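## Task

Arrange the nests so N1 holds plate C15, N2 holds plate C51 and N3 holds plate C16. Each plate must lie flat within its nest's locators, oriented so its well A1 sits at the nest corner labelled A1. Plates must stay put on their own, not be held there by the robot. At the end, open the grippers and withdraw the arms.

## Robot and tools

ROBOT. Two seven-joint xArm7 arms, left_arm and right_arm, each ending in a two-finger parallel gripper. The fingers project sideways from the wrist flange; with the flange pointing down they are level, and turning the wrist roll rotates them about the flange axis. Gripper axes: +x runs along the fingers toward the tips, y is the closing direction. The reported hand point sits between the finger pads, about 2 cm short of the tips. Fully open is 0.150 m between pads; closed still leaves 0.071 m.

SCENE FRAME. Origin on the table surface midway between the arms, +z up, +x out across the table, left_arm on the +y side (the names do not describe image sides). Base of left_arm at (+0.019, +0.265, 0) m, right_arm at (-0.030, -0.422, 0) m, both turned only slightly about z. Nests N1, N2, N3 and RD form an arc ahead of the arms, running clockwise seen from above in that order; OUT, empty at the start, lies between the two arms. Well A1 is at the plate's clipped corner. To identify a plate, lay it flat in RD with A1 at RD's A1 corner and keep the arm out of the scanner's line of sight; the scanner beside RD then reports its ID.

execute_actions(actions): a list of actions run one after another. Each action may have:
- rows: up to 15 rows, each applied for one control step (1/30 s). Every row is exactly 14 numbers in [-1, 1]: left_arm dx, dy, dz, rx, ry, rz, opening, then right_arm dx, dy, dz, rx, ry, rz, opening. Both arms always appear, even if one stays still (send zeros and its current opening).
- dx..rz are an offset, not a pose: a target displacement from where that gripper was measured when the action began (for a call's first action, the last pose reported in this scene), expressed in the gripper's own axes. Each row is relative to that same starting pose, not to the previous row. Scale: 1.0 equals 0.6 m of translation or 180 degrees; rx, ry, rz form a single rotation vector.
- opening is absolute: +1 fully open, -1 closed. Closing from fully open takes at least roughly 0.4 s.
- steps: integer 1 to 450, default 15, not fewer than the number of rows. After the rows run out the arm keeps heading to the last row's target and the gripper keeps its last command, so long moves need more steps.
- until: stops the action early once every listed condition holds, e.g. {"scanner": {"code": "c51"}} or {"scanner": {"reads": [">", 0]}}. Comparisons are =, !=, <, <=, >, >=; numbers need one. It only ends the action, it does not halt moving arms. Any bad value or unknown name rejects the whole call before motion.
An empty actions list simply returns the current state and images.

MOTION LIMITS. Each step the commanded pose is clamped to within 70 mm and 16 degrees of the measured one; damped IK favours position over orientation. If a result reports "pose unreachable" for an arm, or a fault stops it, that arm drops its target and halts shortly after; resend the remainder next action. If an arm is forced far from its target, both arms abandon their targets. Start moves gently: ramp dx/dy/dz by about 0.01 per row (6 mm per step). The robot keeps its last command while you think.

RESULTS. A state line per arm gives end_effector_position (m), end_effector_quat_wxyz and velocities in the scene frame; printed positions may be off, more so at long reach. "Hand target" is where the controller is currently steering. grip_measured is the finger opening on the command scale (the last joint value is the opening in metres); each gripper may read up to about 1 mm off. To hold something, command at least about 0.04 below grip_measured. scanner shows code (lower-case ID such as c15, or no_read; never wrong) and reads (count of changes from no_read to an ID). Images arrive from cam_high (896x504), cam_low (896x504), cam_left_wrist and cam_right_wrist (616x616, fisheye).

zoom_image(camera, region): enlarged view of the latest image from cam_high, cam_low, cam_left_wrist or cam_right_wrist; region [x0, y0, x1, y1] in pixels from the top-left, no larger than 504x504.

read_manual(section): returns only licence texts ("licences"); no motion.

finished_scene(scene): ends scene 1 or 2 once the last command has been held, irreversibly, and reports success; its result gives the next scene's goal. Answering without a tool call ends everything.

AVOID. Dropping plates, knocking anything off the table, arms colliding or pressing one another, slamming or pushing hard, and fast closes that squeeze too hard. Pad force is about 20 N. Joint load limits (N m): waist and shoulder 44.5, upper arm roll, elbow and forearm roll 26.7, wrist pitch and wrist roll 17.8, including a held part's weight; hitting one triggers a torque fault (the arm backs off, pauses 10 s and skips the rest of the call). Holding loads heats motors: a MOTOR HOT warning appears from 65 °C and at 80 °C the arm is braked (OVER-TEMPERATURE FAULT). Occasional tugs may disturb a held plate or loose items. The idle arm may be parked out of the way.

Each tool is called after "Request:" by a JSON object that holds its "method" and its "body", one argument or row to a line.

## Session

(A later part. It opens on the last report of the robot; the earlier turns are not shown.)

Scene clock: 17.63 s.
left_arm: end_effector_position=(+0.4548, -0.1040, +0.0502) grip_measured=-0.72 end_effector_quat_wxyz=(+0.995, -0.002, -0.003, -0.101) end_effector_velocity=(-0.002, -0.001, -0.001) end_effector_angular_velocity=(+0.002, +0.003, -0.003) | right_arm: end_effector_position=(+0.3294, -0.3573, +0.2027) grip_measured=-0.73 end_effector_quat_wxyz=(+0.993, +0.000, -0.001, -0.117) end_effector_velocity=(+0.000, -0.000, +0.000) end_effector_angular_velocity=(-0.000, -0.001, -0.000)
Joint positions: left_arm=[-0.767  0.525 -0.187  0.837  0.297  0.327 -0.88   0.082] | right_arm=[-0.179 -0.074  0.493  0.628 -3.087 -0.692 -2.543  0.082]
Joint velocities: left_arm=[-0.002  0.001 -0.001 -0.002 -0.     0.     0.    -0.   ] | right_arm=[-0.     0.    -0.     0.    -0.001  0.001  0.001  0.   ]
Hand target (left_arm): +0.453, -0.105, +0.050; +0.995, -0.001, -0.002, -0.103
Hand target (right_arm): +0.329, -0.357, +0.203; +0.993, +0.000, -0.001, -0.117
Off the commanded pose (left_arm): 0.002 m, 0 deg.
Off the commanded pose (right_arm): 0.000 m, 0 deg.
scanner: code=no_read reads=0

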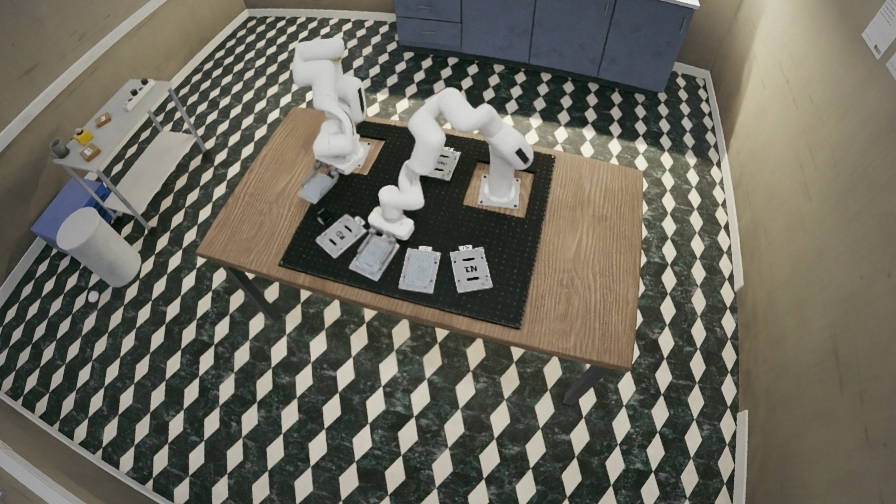

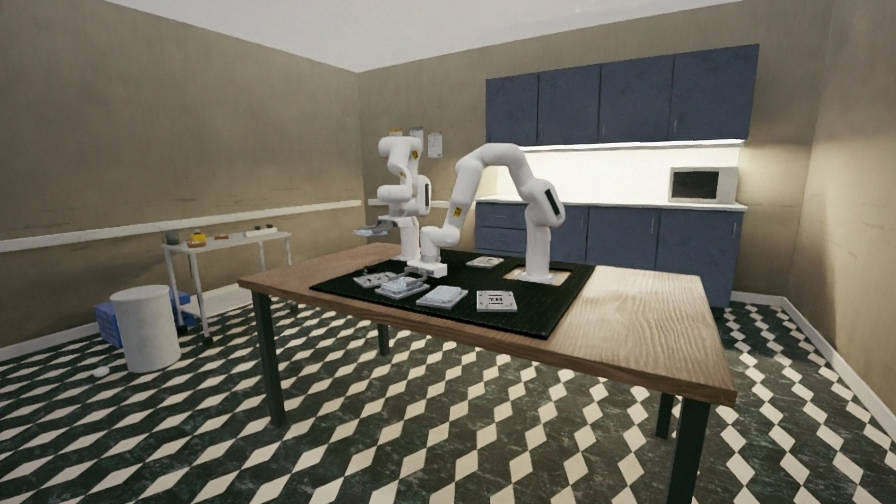

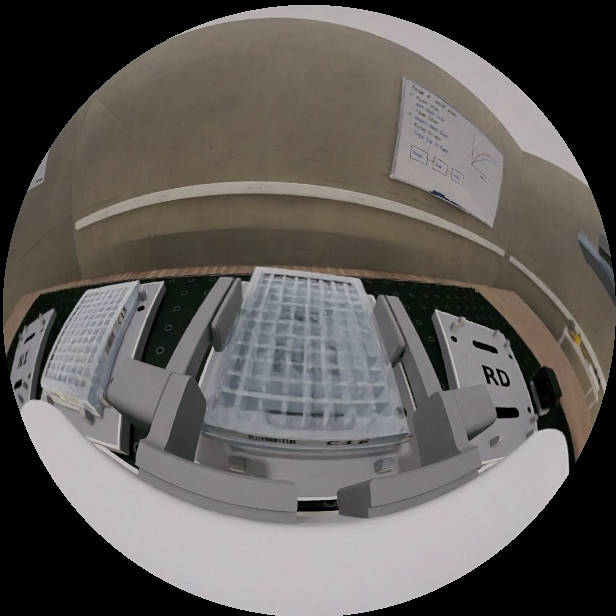

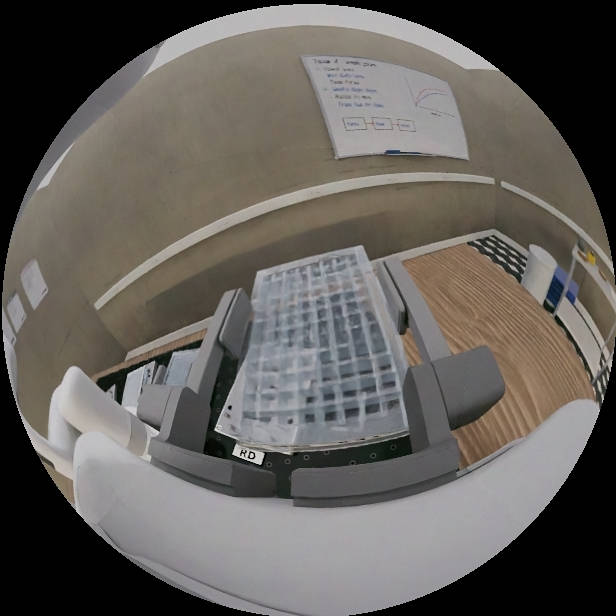

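Request:
{"method": "execute_actions", "body": {
  "actions": [
    {"rows": [[-0.003,-0.003,-0.002,0,0,0,-0.85,0,0,0,0,0,0,-0.85],[-0.003,-0.003,-0.004,0,0,0,-0.85,0,0,0,0,0,0,-0.85],[-0.003,-0.003,-0.006,0,0,0,-0.85,0,0,0,0,0,0,-0.85],[-0.003,-0.003,-0.008,0,0,0,-0.85,0,0,0,0,0,0,-0.85],[-0.003,-0.003,-0.010,0,0,0,-0.85,0,0,0,0,0,0,-0.85],[-0.003,-0.003,-0.012,0,0,0,-0.85,0,0,0,0,0,0,-0.85]],"steps":22}
  ]
}}

Request:
{"method": "zoom_image", "body": {
  "camera": "cam_left_wrist",
  "region": [150, 250, 470, 500]
}}

Scene clock: 18.60 s.
left_arm: end_effector_position=(+0.4505, -0.1073, +0.0425) grip_measured=-0.72 end_effector_quat_wxyz=(+0.995, -0.002, -0.002, -0.104) end_effector_velocity=(+0.001, +0.001, -0.000) end_effector_angular_velocity=(+0.001, -0.001, +0.002) | right_arm: end_effector_position=(+0.3294, -0.3573, +0.2027) grip_measured=-0.73 end_effector_quat_wxyz=(+0.993, +0.000, -0.001, -0.117) end_effector_velocity=(-0.000, -0.000, -0.000) end_effector_angular_velocity=(+0.000, +0.001, -0.001)
Joint positions: left_arm=[-0.782  0.546 -0.179  0.842  0.307  0.311 -0.893  0.082] | right_arm=[-0.179 -0.074  0.493  0.628 -3.087 -0.692 -2.543  0.082]
Joint velocities: left_arm=[ 0.001  0.001  0.002  0.001  0.002  0.001 -0.001  0.   ] | right_arm=[-0.001  0.001  0.    -0.     0.     0.     0.     0.   ]
Hand target (left_arm): +0.453, -0.105, +0.043; +0.995, -0.002, -0.003, -0.101
Hand target (right_arm): +0.329, -0.357, +0.203; +0.993, +0.000, -0.001, -0.117
Off the commanded pose (left_arm): 0.003 m, 0 deg.
Off the commanded pose (right_arm): 0.000 m, 0 deg.
scanner: code=no_read reads=0

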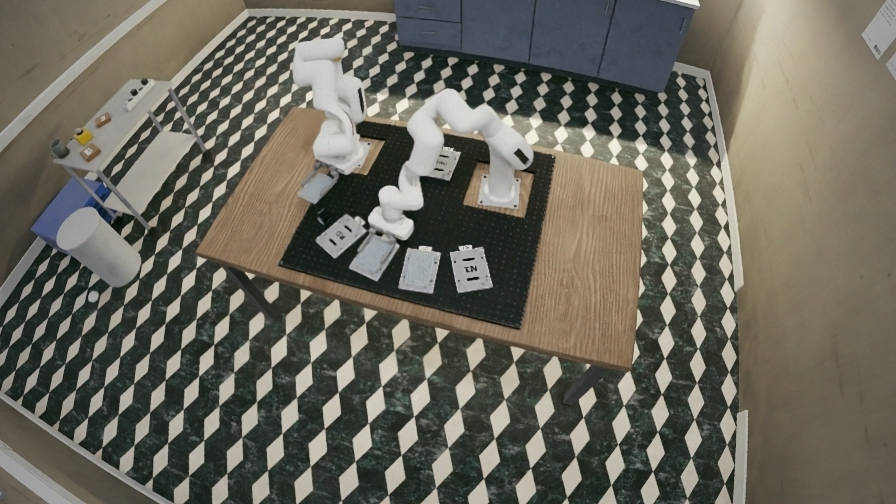

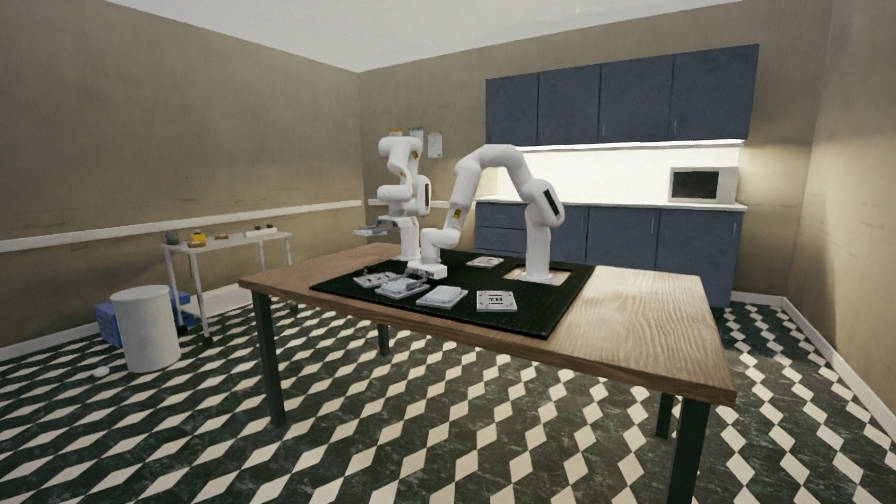

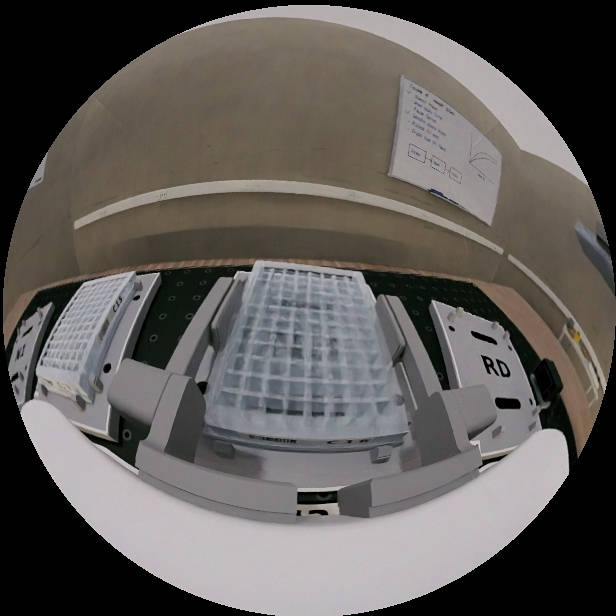

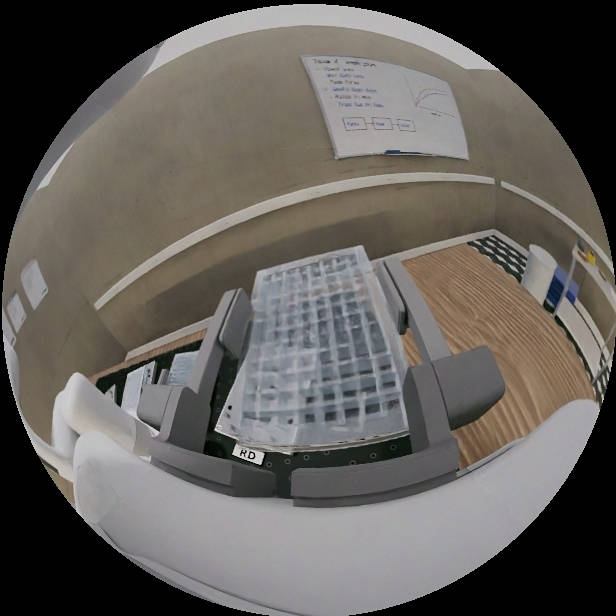

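Region (150, 250, 470, 500) of cam_left_wrist's 616x616 image, scaled by 1.575, with more detail than that image has; it fills the top 394 rows of this view, and the rest is white.

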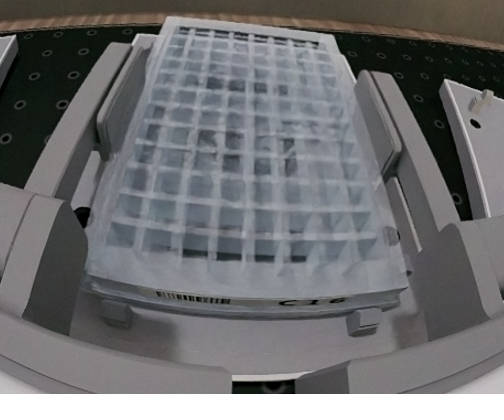

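Request:
{"method": "execute_actions", "body": {
  "actions": [
    {"rows": [[0,0,0.004,0,0,0,-0.85,0,0,0,0,0,0,-0.85],[0,0,0.008,0,0,0,-0.85,0,0,0,0,0,0,-0.85],[0.001,0.001,0.011,0,0,0,-0.85,0,0,0,0,0,0,-0.85],[0.002,0.002,0.012,0,0,0,-0.85,0,0,0,0,0,0,-0.85],[0.003,0.0035,0.012,0,0,0,-0.85,0,0,0,0,0,0,-0.85]],"steps":30}
  ]
}}

Request:
{"method": "zoom_image", "body": {
  "camera": "cam_left_wrist",
  "region": [150, 250, 470, 500]
}}

Scene clock: 19.77 s.
left_arm: end_effector_position=(+0.4524, -0.1059, +0.0497) grip_measured=-0.72 end_effector_quat_wxyz=(+0.995, -0.002, -0.002, -0.104) end_effector_velocity=(+0.001, +0.001, +0.001) end_effector_angular_velocity=(-0.001, -0.002, +0.003) | right_arm: end_effector_position=(+0.3294, -0.3573, +0.2027) grip_measured=-0.73 end_effector_quat_wxyz=(+0.993, +0.000, -0.001, -0.117) end_effector_velocity=(-0.000, +0.000, -0.000) end_effector_angular_velocity=(+0.001, -0.000, -0.001)
Joint positions: left_arm=[-0.768  0.525 -0.19   0.836  0.298  0.327 -0.879  0.082] | right_arm=[-0.179 -0.074  0.493  0.628 -3.087 -0.692 -2.543  0.082]
Joint velocities: left_arm=[ 0.001 -0.001  0.001  0.001  0.    -0.001 -0.     0.   ] | right_arm=[ 0.     0.     0.    -0.     0.002  0.001 -0.     0.   ]
Hand target (left_arm): +0.453, -0.106, +0.050; +0.995, -0.002, -0.002, -0.104
Hand target (right_arm): +0.329, -0.357, +0.203; +0.993, +0.000, -0.001, -0.117
Off the commanded pose (left_arm): 0.000 m, 0 deg.
Off the commanded pose (right_arm): 0.000 m, 0 deg.
scanner: code=no_read reads=0

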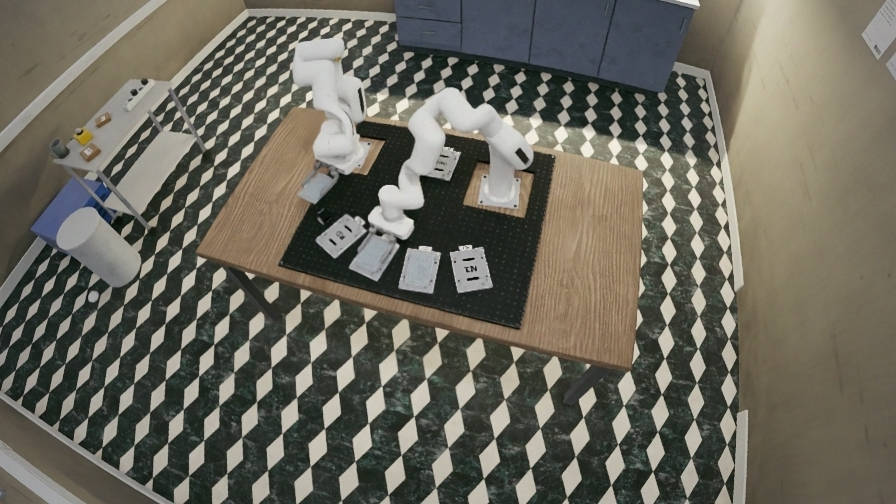

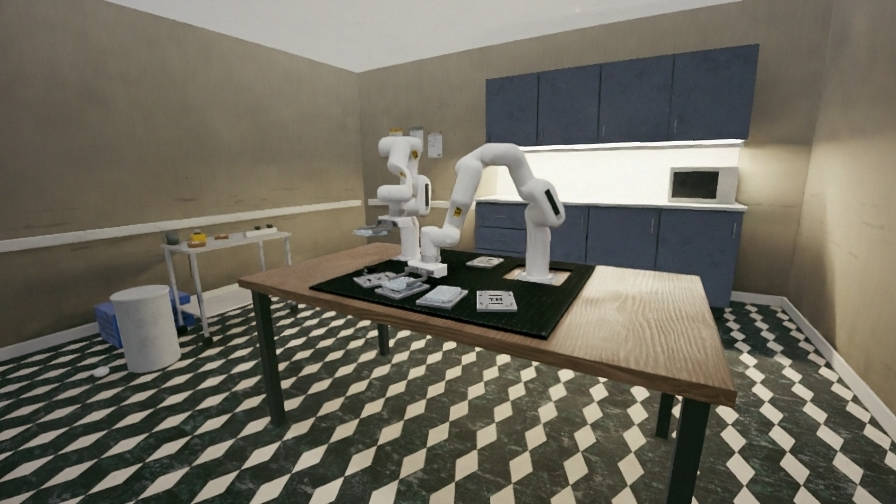

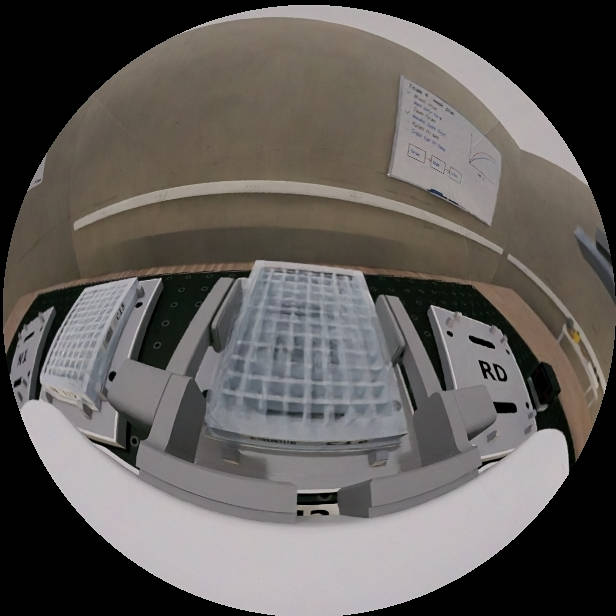

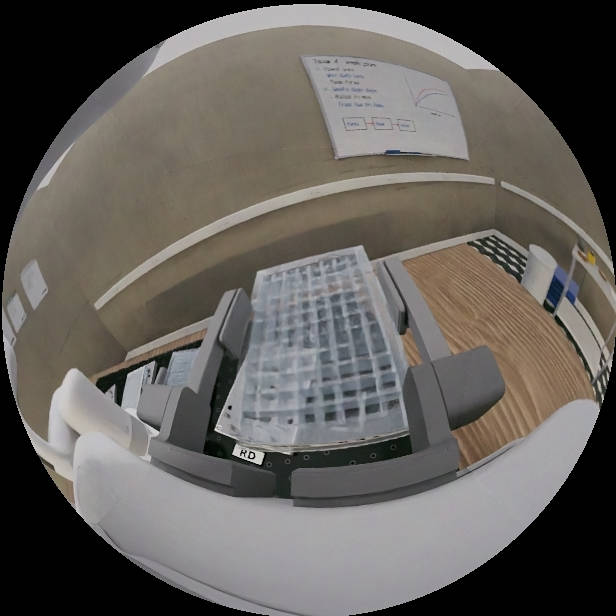

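Region (150, 250, 470, 500) of cam_left_wrist's 616x616 image, scaled by 1.575, with more detail than that image has; it fills the top 394 rows of this view, and the rest is white.

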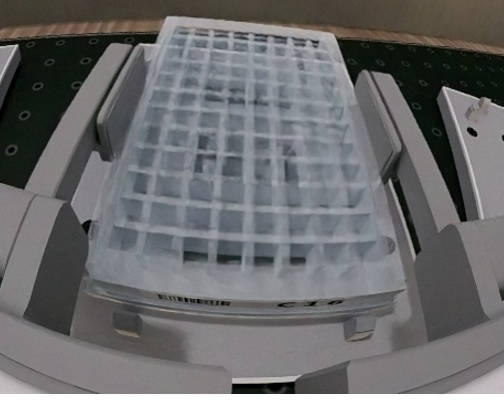

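Request:
{"method": "zoom_image", "body": {
  "camera": "cam_high",
  "region": [310, 200, 450, 300]
}}

Request:
{"method": "zoom_image", "body": {
  "camera": "cam_low",
  "region": [340, 250, 480, 320]
}}

Region (310, 200, 450, 300) of cam_high's 896x504 image, scaled by 3.600, with more detail than that image has; it fills the top 360 rows of this view, and the rest is white.

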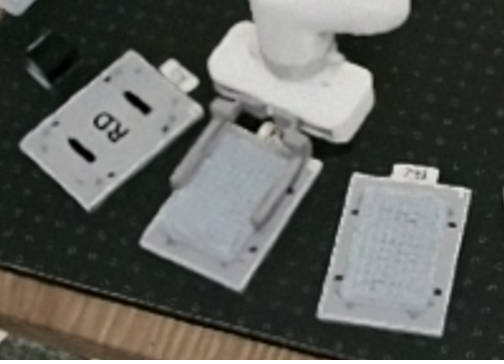

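Region (340, 250, 480, 320) of cam_low's 896x504 image, scaled by 3.600, with more detail than that image has.

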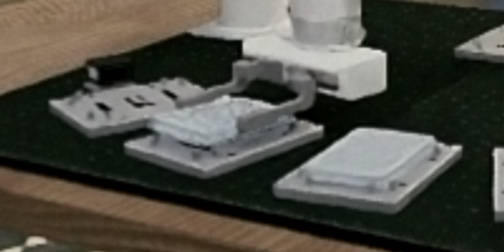

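Request:
{"method": "execute_actions", "body": {
  "actions": [
    {"rows": [[0.001,0.001,0,0,0,-0.002,-0.85,0,0,0,0,0,0,-0.85],[0.0015,0.0017,0,0,0,-0.004,-0.85,0,0,0,0,0,0,-0.85]],"steps":20},
    {"rows": [[0,0,-0.0015,0,0,0,-0.85,0,0,0,0,0,0,-0.85],[0,0,-0.003,0,0,0,-0.85,0,0,0,0,0,0,-0.85],[0,0,-0.0045,0,0,0,-0.85,0,0,0,0,0,0,-0.85],[0,0,-0.006,0,0,0,-0.85,0,0,0,0,0,0,-0.85],[0,0,-0.0075,0,0,0,-0.85,0,0,0,0,0,0,-0.85],[0,0,-0.009,0,0,0,-0.85,0,0,0,0,0,0,-0.85],[0,0,-0.0105,0,0,0,-0.85,0,0,0,0,0,0,-0.85]],"steps":22}
  ]
}}

Request:
{"method": "zoom_image", "body": {
  "camera": "cam_left_wrist",
  "region": [150, 250, 470, 500]
}}

Scene clock: 21.60 s.
left_arm: end_effector_position=(+0.4545, -0.1061, +0.0451) grip_measured=-0.71 end_effector_quat_wxyz=(+0.994, -0.003, -0.004, -0.111) end_effector_velocity=(+0.001, -0.001, +0.001) end_effector_angular_velocity=(-0.001, -0.002, -0.000) | right_arm: end_effector_position=(+0.3294, -0.3573, +0.2027) grip_measured=-0.73 end_effector_quat_wxyz=(+0.993, +0.000, -0.001, -0.117) end_effector_velocity=(-0.000, -0.000, +0.000) end_effector_angular_velocity=(-0.000, -0.000, -0.001)
Joint positions: left_arm=[-0.766  0.541 -0.183  0.84   0.31   0.31  -0.869  0.082] | right_arm=[-0.179 -0.074  0.493  0.628 -3.087 -0.692 -2.543  0.082]
Joint velocities: left_arm=[-0.001 -0.001  0.001  0.002 -0.001  0.001  0.001  0.   ] | right_arm=[ 0.    -0.001  0.     0.    -0.    -0.001  0.001  0.   ]
Hand target (left_arm): +0.453, -0.106, +0.044; +0.994, -0.002, -0.002, -0.111
Hand target (right_arm): +0.329, -0.357, +0.203; +0.993, +0.000, -0.001, -0.117
Off the commanded pose (left_arm): 0.002 m, 0 deg.
Off the commanded pose (right_arm): 0.000 m, 0 deg.
scanner: code=no_read reads=0

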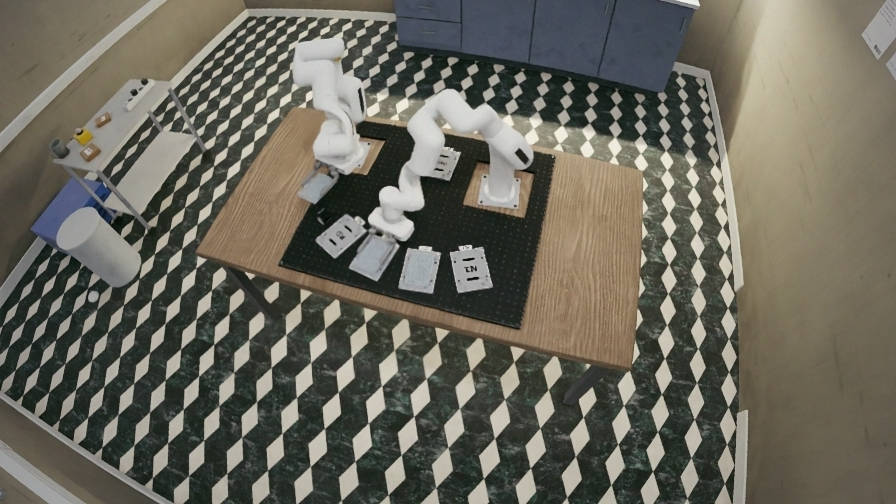

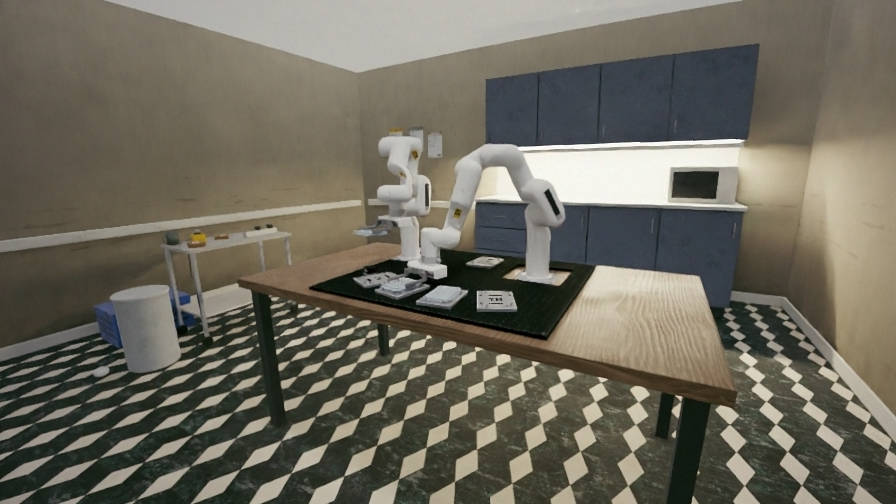

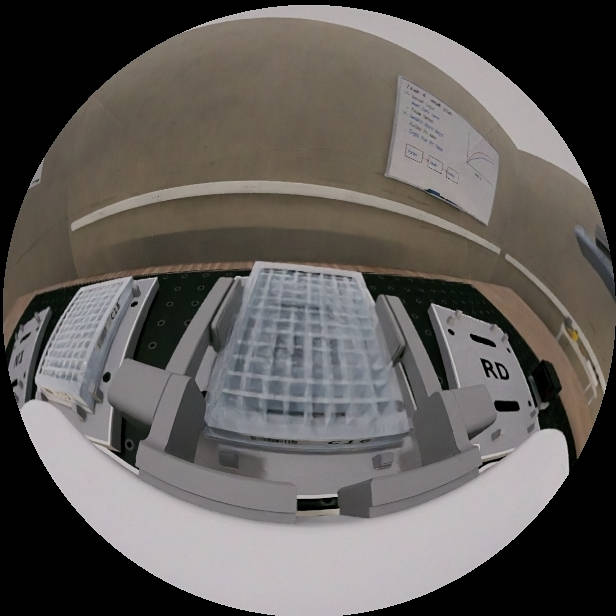

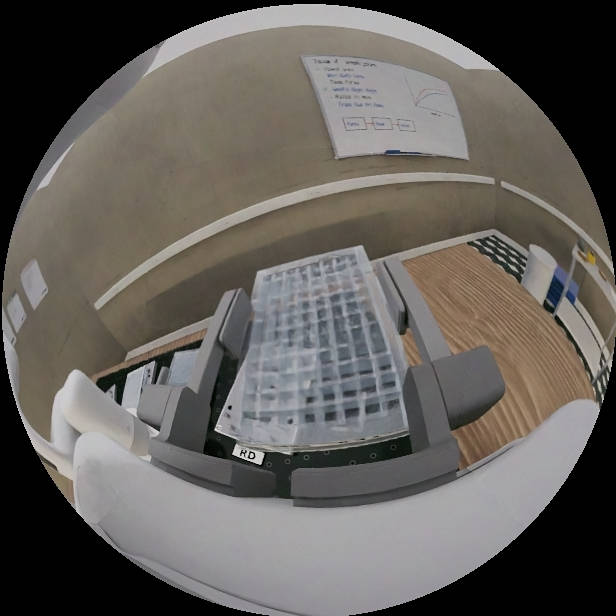

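Region (150, 250, 470, 500) of cam_left_wrist's 616x616 image, scaled by 1.575, with more detail than that image has; it fills the top 394 rows of this view, and the rest is white.

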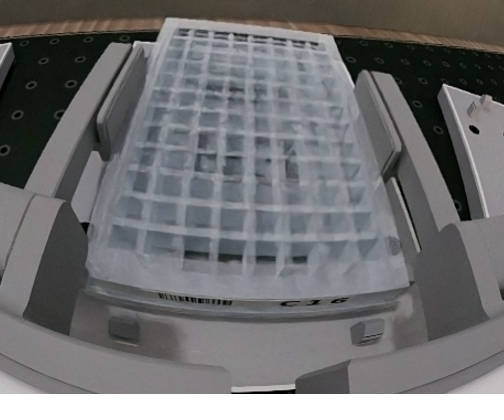

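Request:
{"method": "execute_actions", "body": {
  "actions": [
    {"rows": [[-0.001,0,0,0,0,0,-0.85,0,0,0,0,0,0,-0.85],[-0.0025,0,-0.001,0,0,0,-0.85,0,0,0,0,0,0,-0.85]],"steps":15},
    {"rows": [[0,0,0,0,0,0,-0.7,0,0,0,0,0,0,-0.85],[0,0,0,0,0,0,-0.62,0,0,0,0,0,0,-0.85],[0,0,0,0,0,0,-0.5,0,0,0,0,0,0,-0.85],[0,0,0,0,0,0,-0.3,0,0,0,0,0,0,-0.85],[0,0,0,0,0,0,0.0,0,0,0,0,0,0,-0.85]],"steps":18}
  ]
}}

Request:
{"method": "zoom_image", "body": {
  "camera": "cam_left_wrist",
  "region": [150, 250, 470, 500]
}}

Scene clock: 22.93 s.
left_arm: end_effector_position=(+0.4531, -0.1052, +0.0439) grip_measured=+0.00 end_effector_quat_wxyz=(+0.994, -0.003, -0.003, -0.110) end_effector_velocity=(+0.001, -0.004, +0.004) end_effector_angular_velocity=(-0.010, -0.007, -0.007) | right_arm: end_effector_position=(+0.3294, -0.3573, +0.2027) grip_measured=-0.73 end_effector_quat_wxyz=(+0.993, +0.000, -0.001, -0.117) end_effector_velocity=(-0.000, +0.000, -0.000) end_effector_angular_velocity=(-0.000, +0.001, +0.000)
Joint positions: left_arm=[-0.769  0.541 -0.181  0.835  0.311  0.307 -0.872  0.111] | right_arm=[-0.179 -0.074  0.493  0.628 -3.087 -0.692 -2.543  0.082]
Joint velocities: left_arm=[-0.001 -0.002 -0.002  0.005  0.001 -0.005  0.003  0.   ] | right_arm=[ 0.     0.001 -0.    -0.    -0.     0.     0.     0.   ]
Hand target (left_arm): +0.453, -0.106, +0.045; +0.994, -0.003, -0.004, -0.111
Hand target (right_arm): +0.329, -0.357, +0.203; +0.993, +0.000, -0.001, -0.117
Off the commanded pose (left_arm): 0.001 m, 0 deg.
Off the commanded pose (right_arm): 0.000 m, 0 deg.
scanner: code=no_read reads=0

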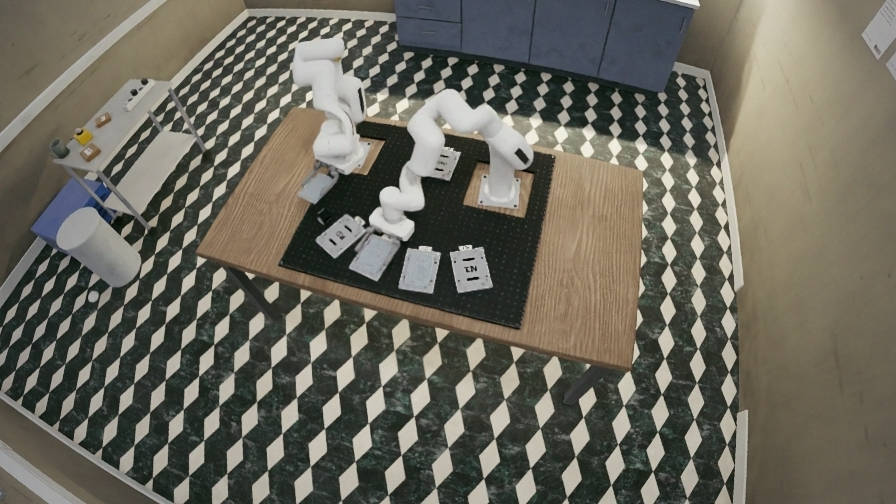

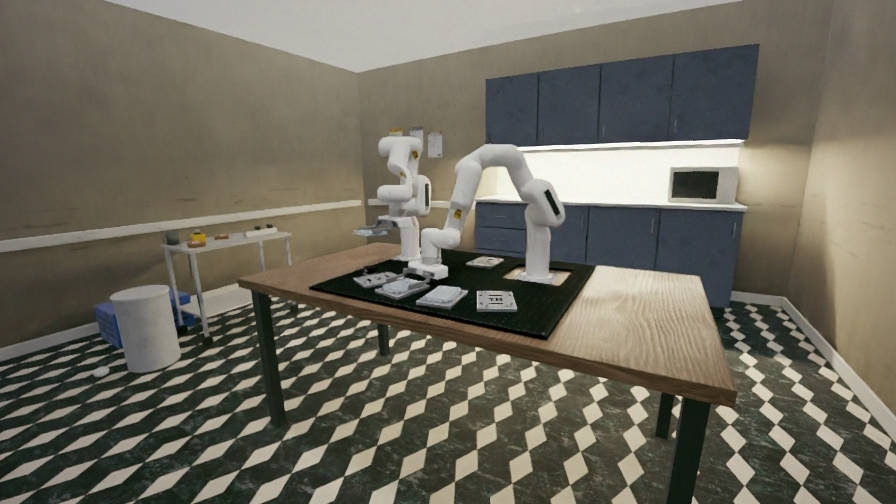

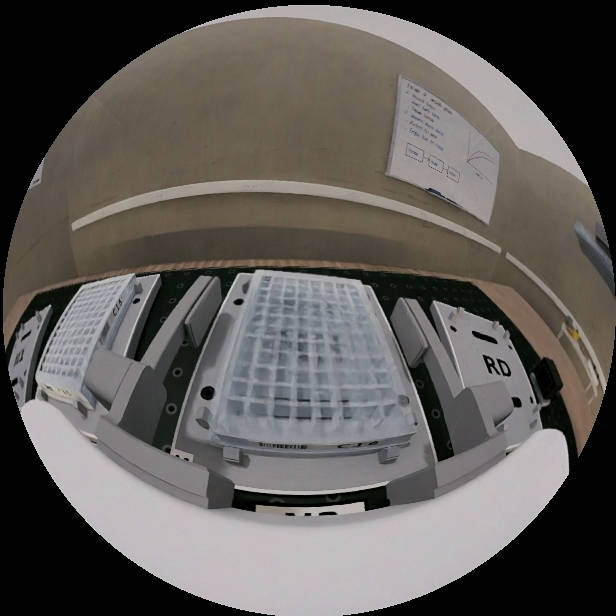

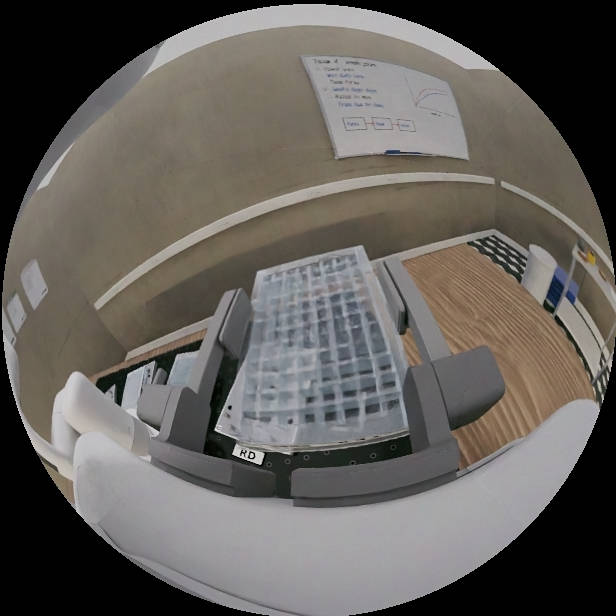

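Region (150, 250, 470, 500) of cam_left_wrist's 616x616 image, scaled by 1.575, with more detail than that image has; it fills the top 394 rows of this view, and the rest is white.

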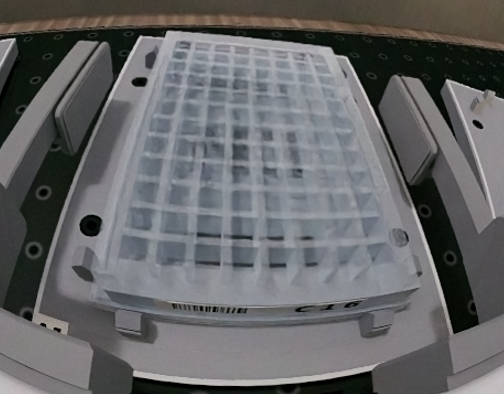

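Request:
{"method": "execute_actions", "body": {
  "actions": [
    {"rows": [[0,0,0.015,0,0,0,0,0,0,0,0,0,0,-0.85],[0,0,0.035,0,0,0,0,0,0,0,0,0,0,-0.85],[0,0,0.055,0,0,0,0,0,0,0,0,0,0,-0.85],[-0.002,0.015,0.07,0,0,0.008,0,0,0,0,0,0,0,-0.85],[-0.005,0.04,0.075,0,0,0.018,0,0,0,0,0,0,0,-0.85],[-0.009,0.07,0.075,0,0,0.028,0,0,0,0,0,0,0,-0.85],[-0.014,0.10,0.075,0,0,0.038,0,0,0,0,0,0,0,-0.85],[-0.018,0.13,0.075,0,0,0.048,0,0,0,0,0,0,0,-0.85],[-0.022,0.16,0.075,0,0,0.058,0,0,0,0,0,0,0,-0.85],[-0.027,0.19,0.075,0,0,0.068,0,0,0,0,0,0,0,-0.85],[-0.031,0.22,0.075,0,0,0.078,0,0,0,0,0,0,0,-0.85],[-0.035,0.25,0.075,0,0,0.088,0,0,0,0,0,0,0,-0.85],[-0.039,0.275,0.075,0,0,0.097,0,0,0,0,0,0,0,-0.85],[-0.0415,0.295,0.075,0,0,0.104,0,0,0,0,0,0,0,-0.85],[-0.0427,0.305,0.075,0,0,0.109,0,0,0,0,0,0,0,-0.85]],"steps":32}
  ]
}}

Request:
{"method": "zoom_image", "body": {
  "camera": "cam_left_wrist",
  "region": [130, 230, 490, 520]
}}

Scene clock: 24.47 s.
left_arm: end_effector_position=(+0.4672, +0.0788, +0.0872) grip_measured=+0.00 end_effector_quat_wxyz=(+0.998, -0.004, -0.002, +0.060) end_effector_velocity=(+0.000, +0.002, -0.000) end_effector_angular_velocity=(+0.001, +0.001, +0.004) | right_arm: end_effector_position=(+0.3294, -0.3573, +0.2027) grip_measured=-0.73 end_effector_quat_wxyz=(+0.993, +0.000, -0.001, -0.117) end_effector_velocity=(-0.000, +0.000, -0.000) end_effector_angular_velocity=(+0.001, +0.001, -0.002)
Joint positions: left_arm=[-0.542  0.233 -0.158  0.51   0.122  0.274 -0.806  0.11 ] | right_arm=[-0.179 -0.074  0.493  0.628 -3.087 -0.692 -2.543  0.082]
Joint velocities: left_arm=[ 0.001 -0.001  0.002 -0.002 -0.002  0.001  0.001 -0.   ] | right_arm=[ 0.001  0.001 -0.    -0.     0.002  0.     0.002  0.   ]
Hand target (left_arm): +0.467, +0.079, +0.087; +0.998, -0.004, -0.002, +0.061
Hand target (right_arm): +0.329, -0.357, +0.203; +0.993, +0.000, -0.001, -0.117
Off the commanded pose (left_arm): 0.001 m, 0 deg.
Off the commanded pose (right_arm): 0.000 m, 0 deg.
scanner: code=no_read reads=0

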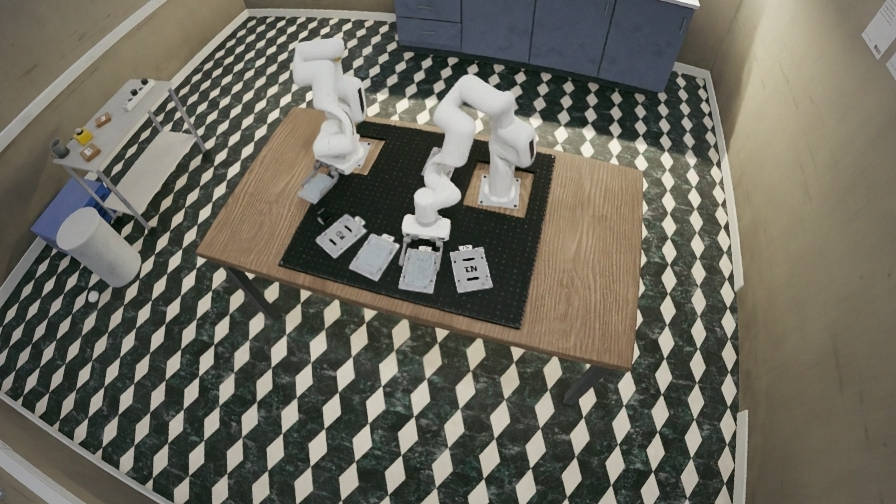

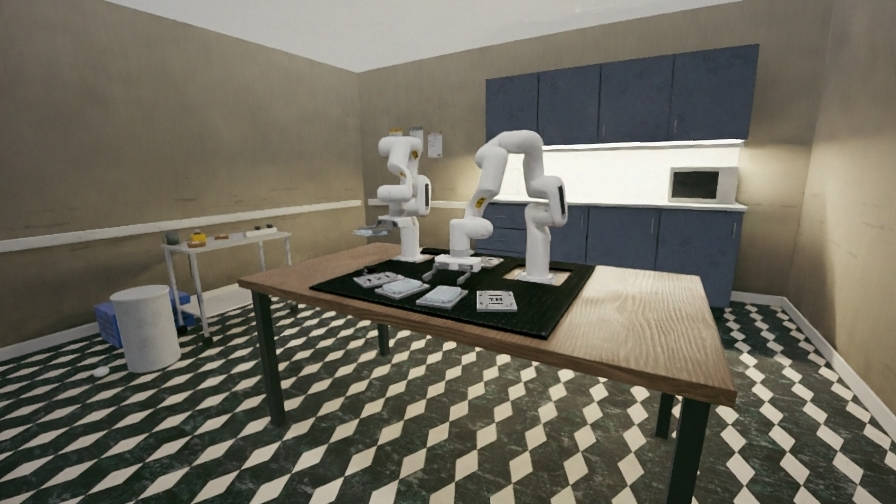

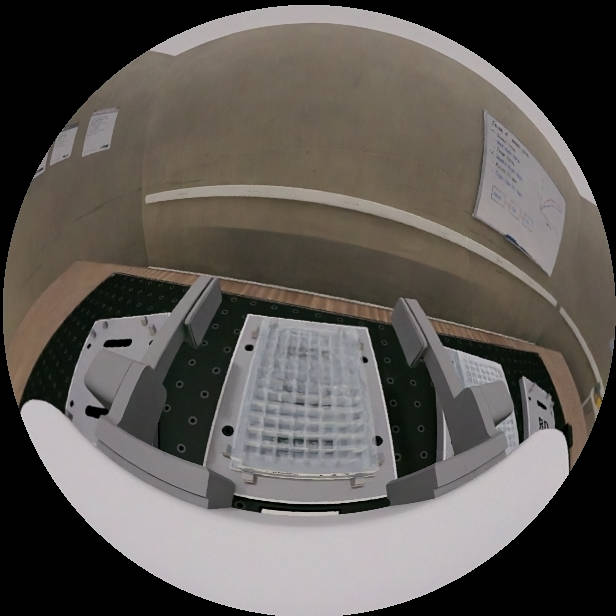

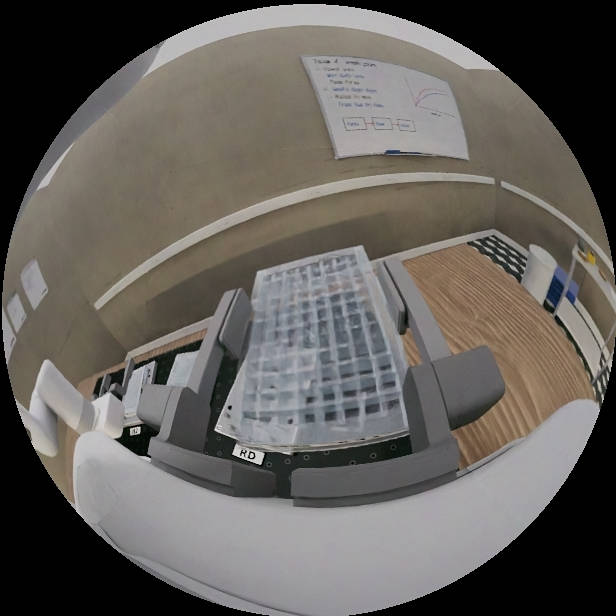

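Region (130, 230, 490, 520) of cam_left_wrist's 616x616 image, scaled by 1.400, with more detail than that image has; it fills the top 406 rows of this view, and the rest is white.

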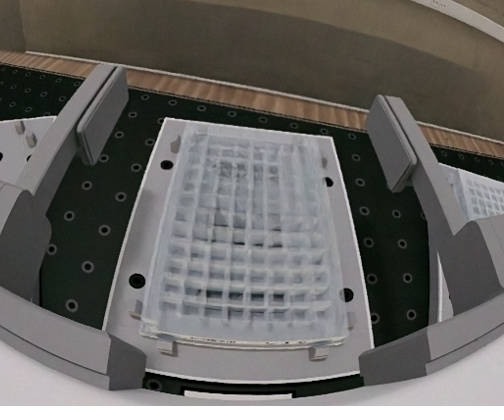

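Request:
{"method": "execute_actions", "body": {
  "actions": [
    {"rows": [[0,0.001,-0.01,0,0,-0.002,0,0,0,0,0,0,0,-0.85],[0,0.002,-0.022,0,0,-0.004,0,0,0,0,0,0,0,-0.85],[0,0.003,-0.035,0,0,-0.005,0,0,0,0,0,0,0,-0.85],[0,0.003,-0.048,0,0,-0.005,0,0,0,0,0,0,0,-0.85],[0,0.003,-0.06,0,0,-0.005,0,0,0,0,0,0,0,-0.85],[0,0.003,-0.068,0,0,-0.005,0,0,0,0,0,0,0,-0.85],[0,0.003,-0.073,0,0,-0.005,0,0,0,0,0,0,0,-0.85]],"steps":24}
  ]
}}

Request:
{"method": "zoom_image", "body": {
  "camera": "cam_left_wrist",
  "region": [150, 250, 470, 500]
}}

Scene clock: 25.40 s.
left_arm: end_effector_position=(+0.4674, +0.0801, +0.0437) grip_measured=+0.00 end_effector_quat_wxyz=(+0.999, -0.004, -0.002, +0.052) end_effector_velocity=(-0.000, +0.000, -0.001) end_effector_angular_velocity=(+0.001, +0.002, +0.001) | right_arm: end_effector_position=(+0.3294, -0.3573, +0.2027) grip_measured=-0.73 end_effector_quat_wxyz=(+0.993, +0.000, -0.001, -0.117) end_effector_velocity=(+0.000, -0.000, +0.000) end_effector_angular_velocity=(-0.001, -0.000, +0.000)
Joint positions: left_arm=[-0.592  0.396 -0.08   0.534  0.204  0.134 -0.846  0.111] | right_arm=[-0.179 -0.074  0.493  0.628 -3.087 -0.692 -2.543  0.082]
Joint velocities: left_arm=[-0.     0.001  0.001 -0.001 -0.    -0.    -0.     0.   ] | right_arm=[ 0.    -0.    -0.     0.    -0.001 -0.     0.     0.   ]
Hand target (left_arm): +0.467, +0.080, +0.043; +0.999, -0.004, -0.002, +0.052
Hand target (right_arm): +0.329, -0.357, +0.203; +0.993, +0.000, -0.001, -0.117
Off the commanded pose (left_arm): 0.000 m, 0 deg.
Off the commanded pose (right_arm): 0.000 m, 0 deg.
scanner: code=no_read reads=0

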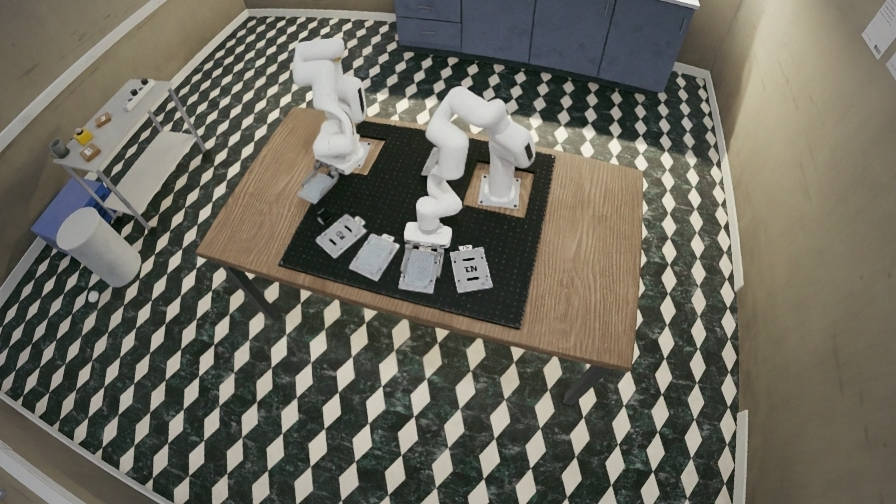

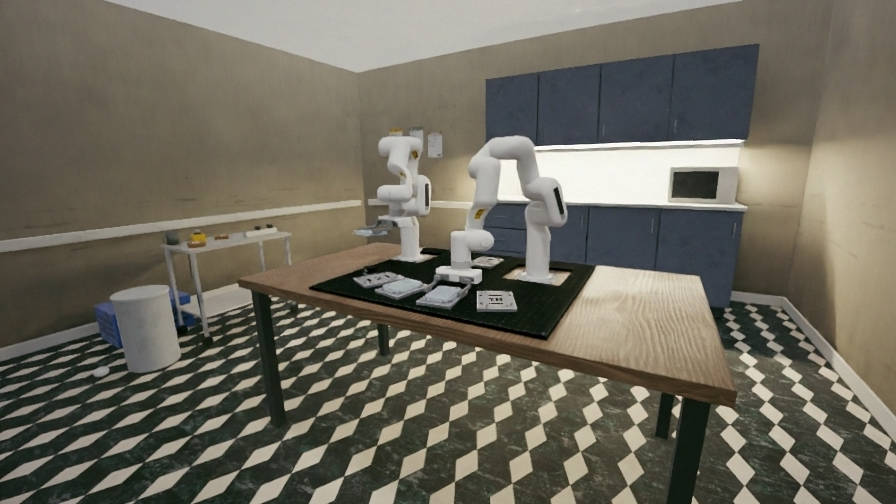

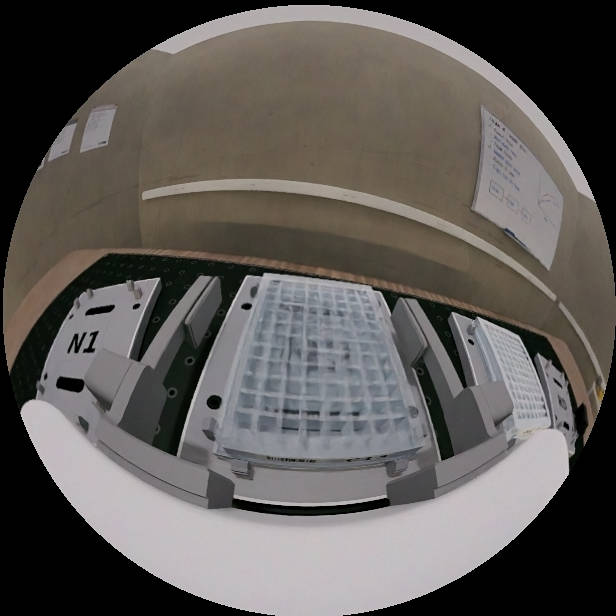

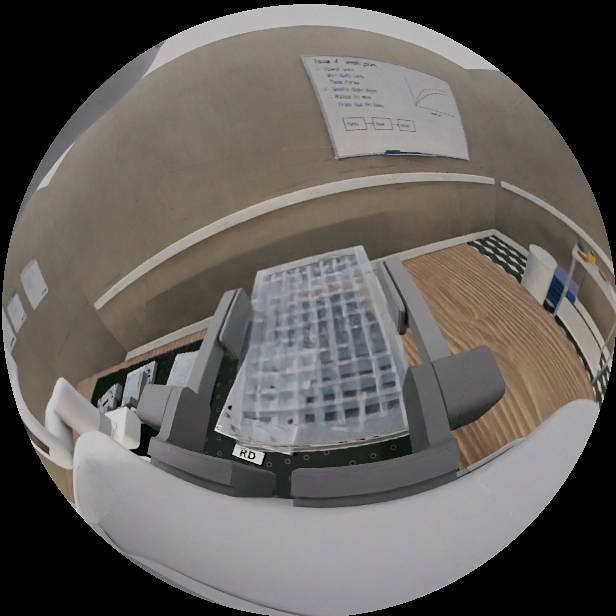

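Region (150, 250, 470, 500) of cam_left_wrist's 616x616 image, scaled by 1.575, with more detail than that image has; it fills the top 394 rows of this view, and the rest is white.

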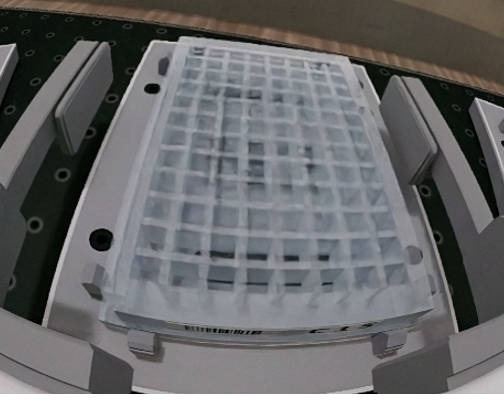

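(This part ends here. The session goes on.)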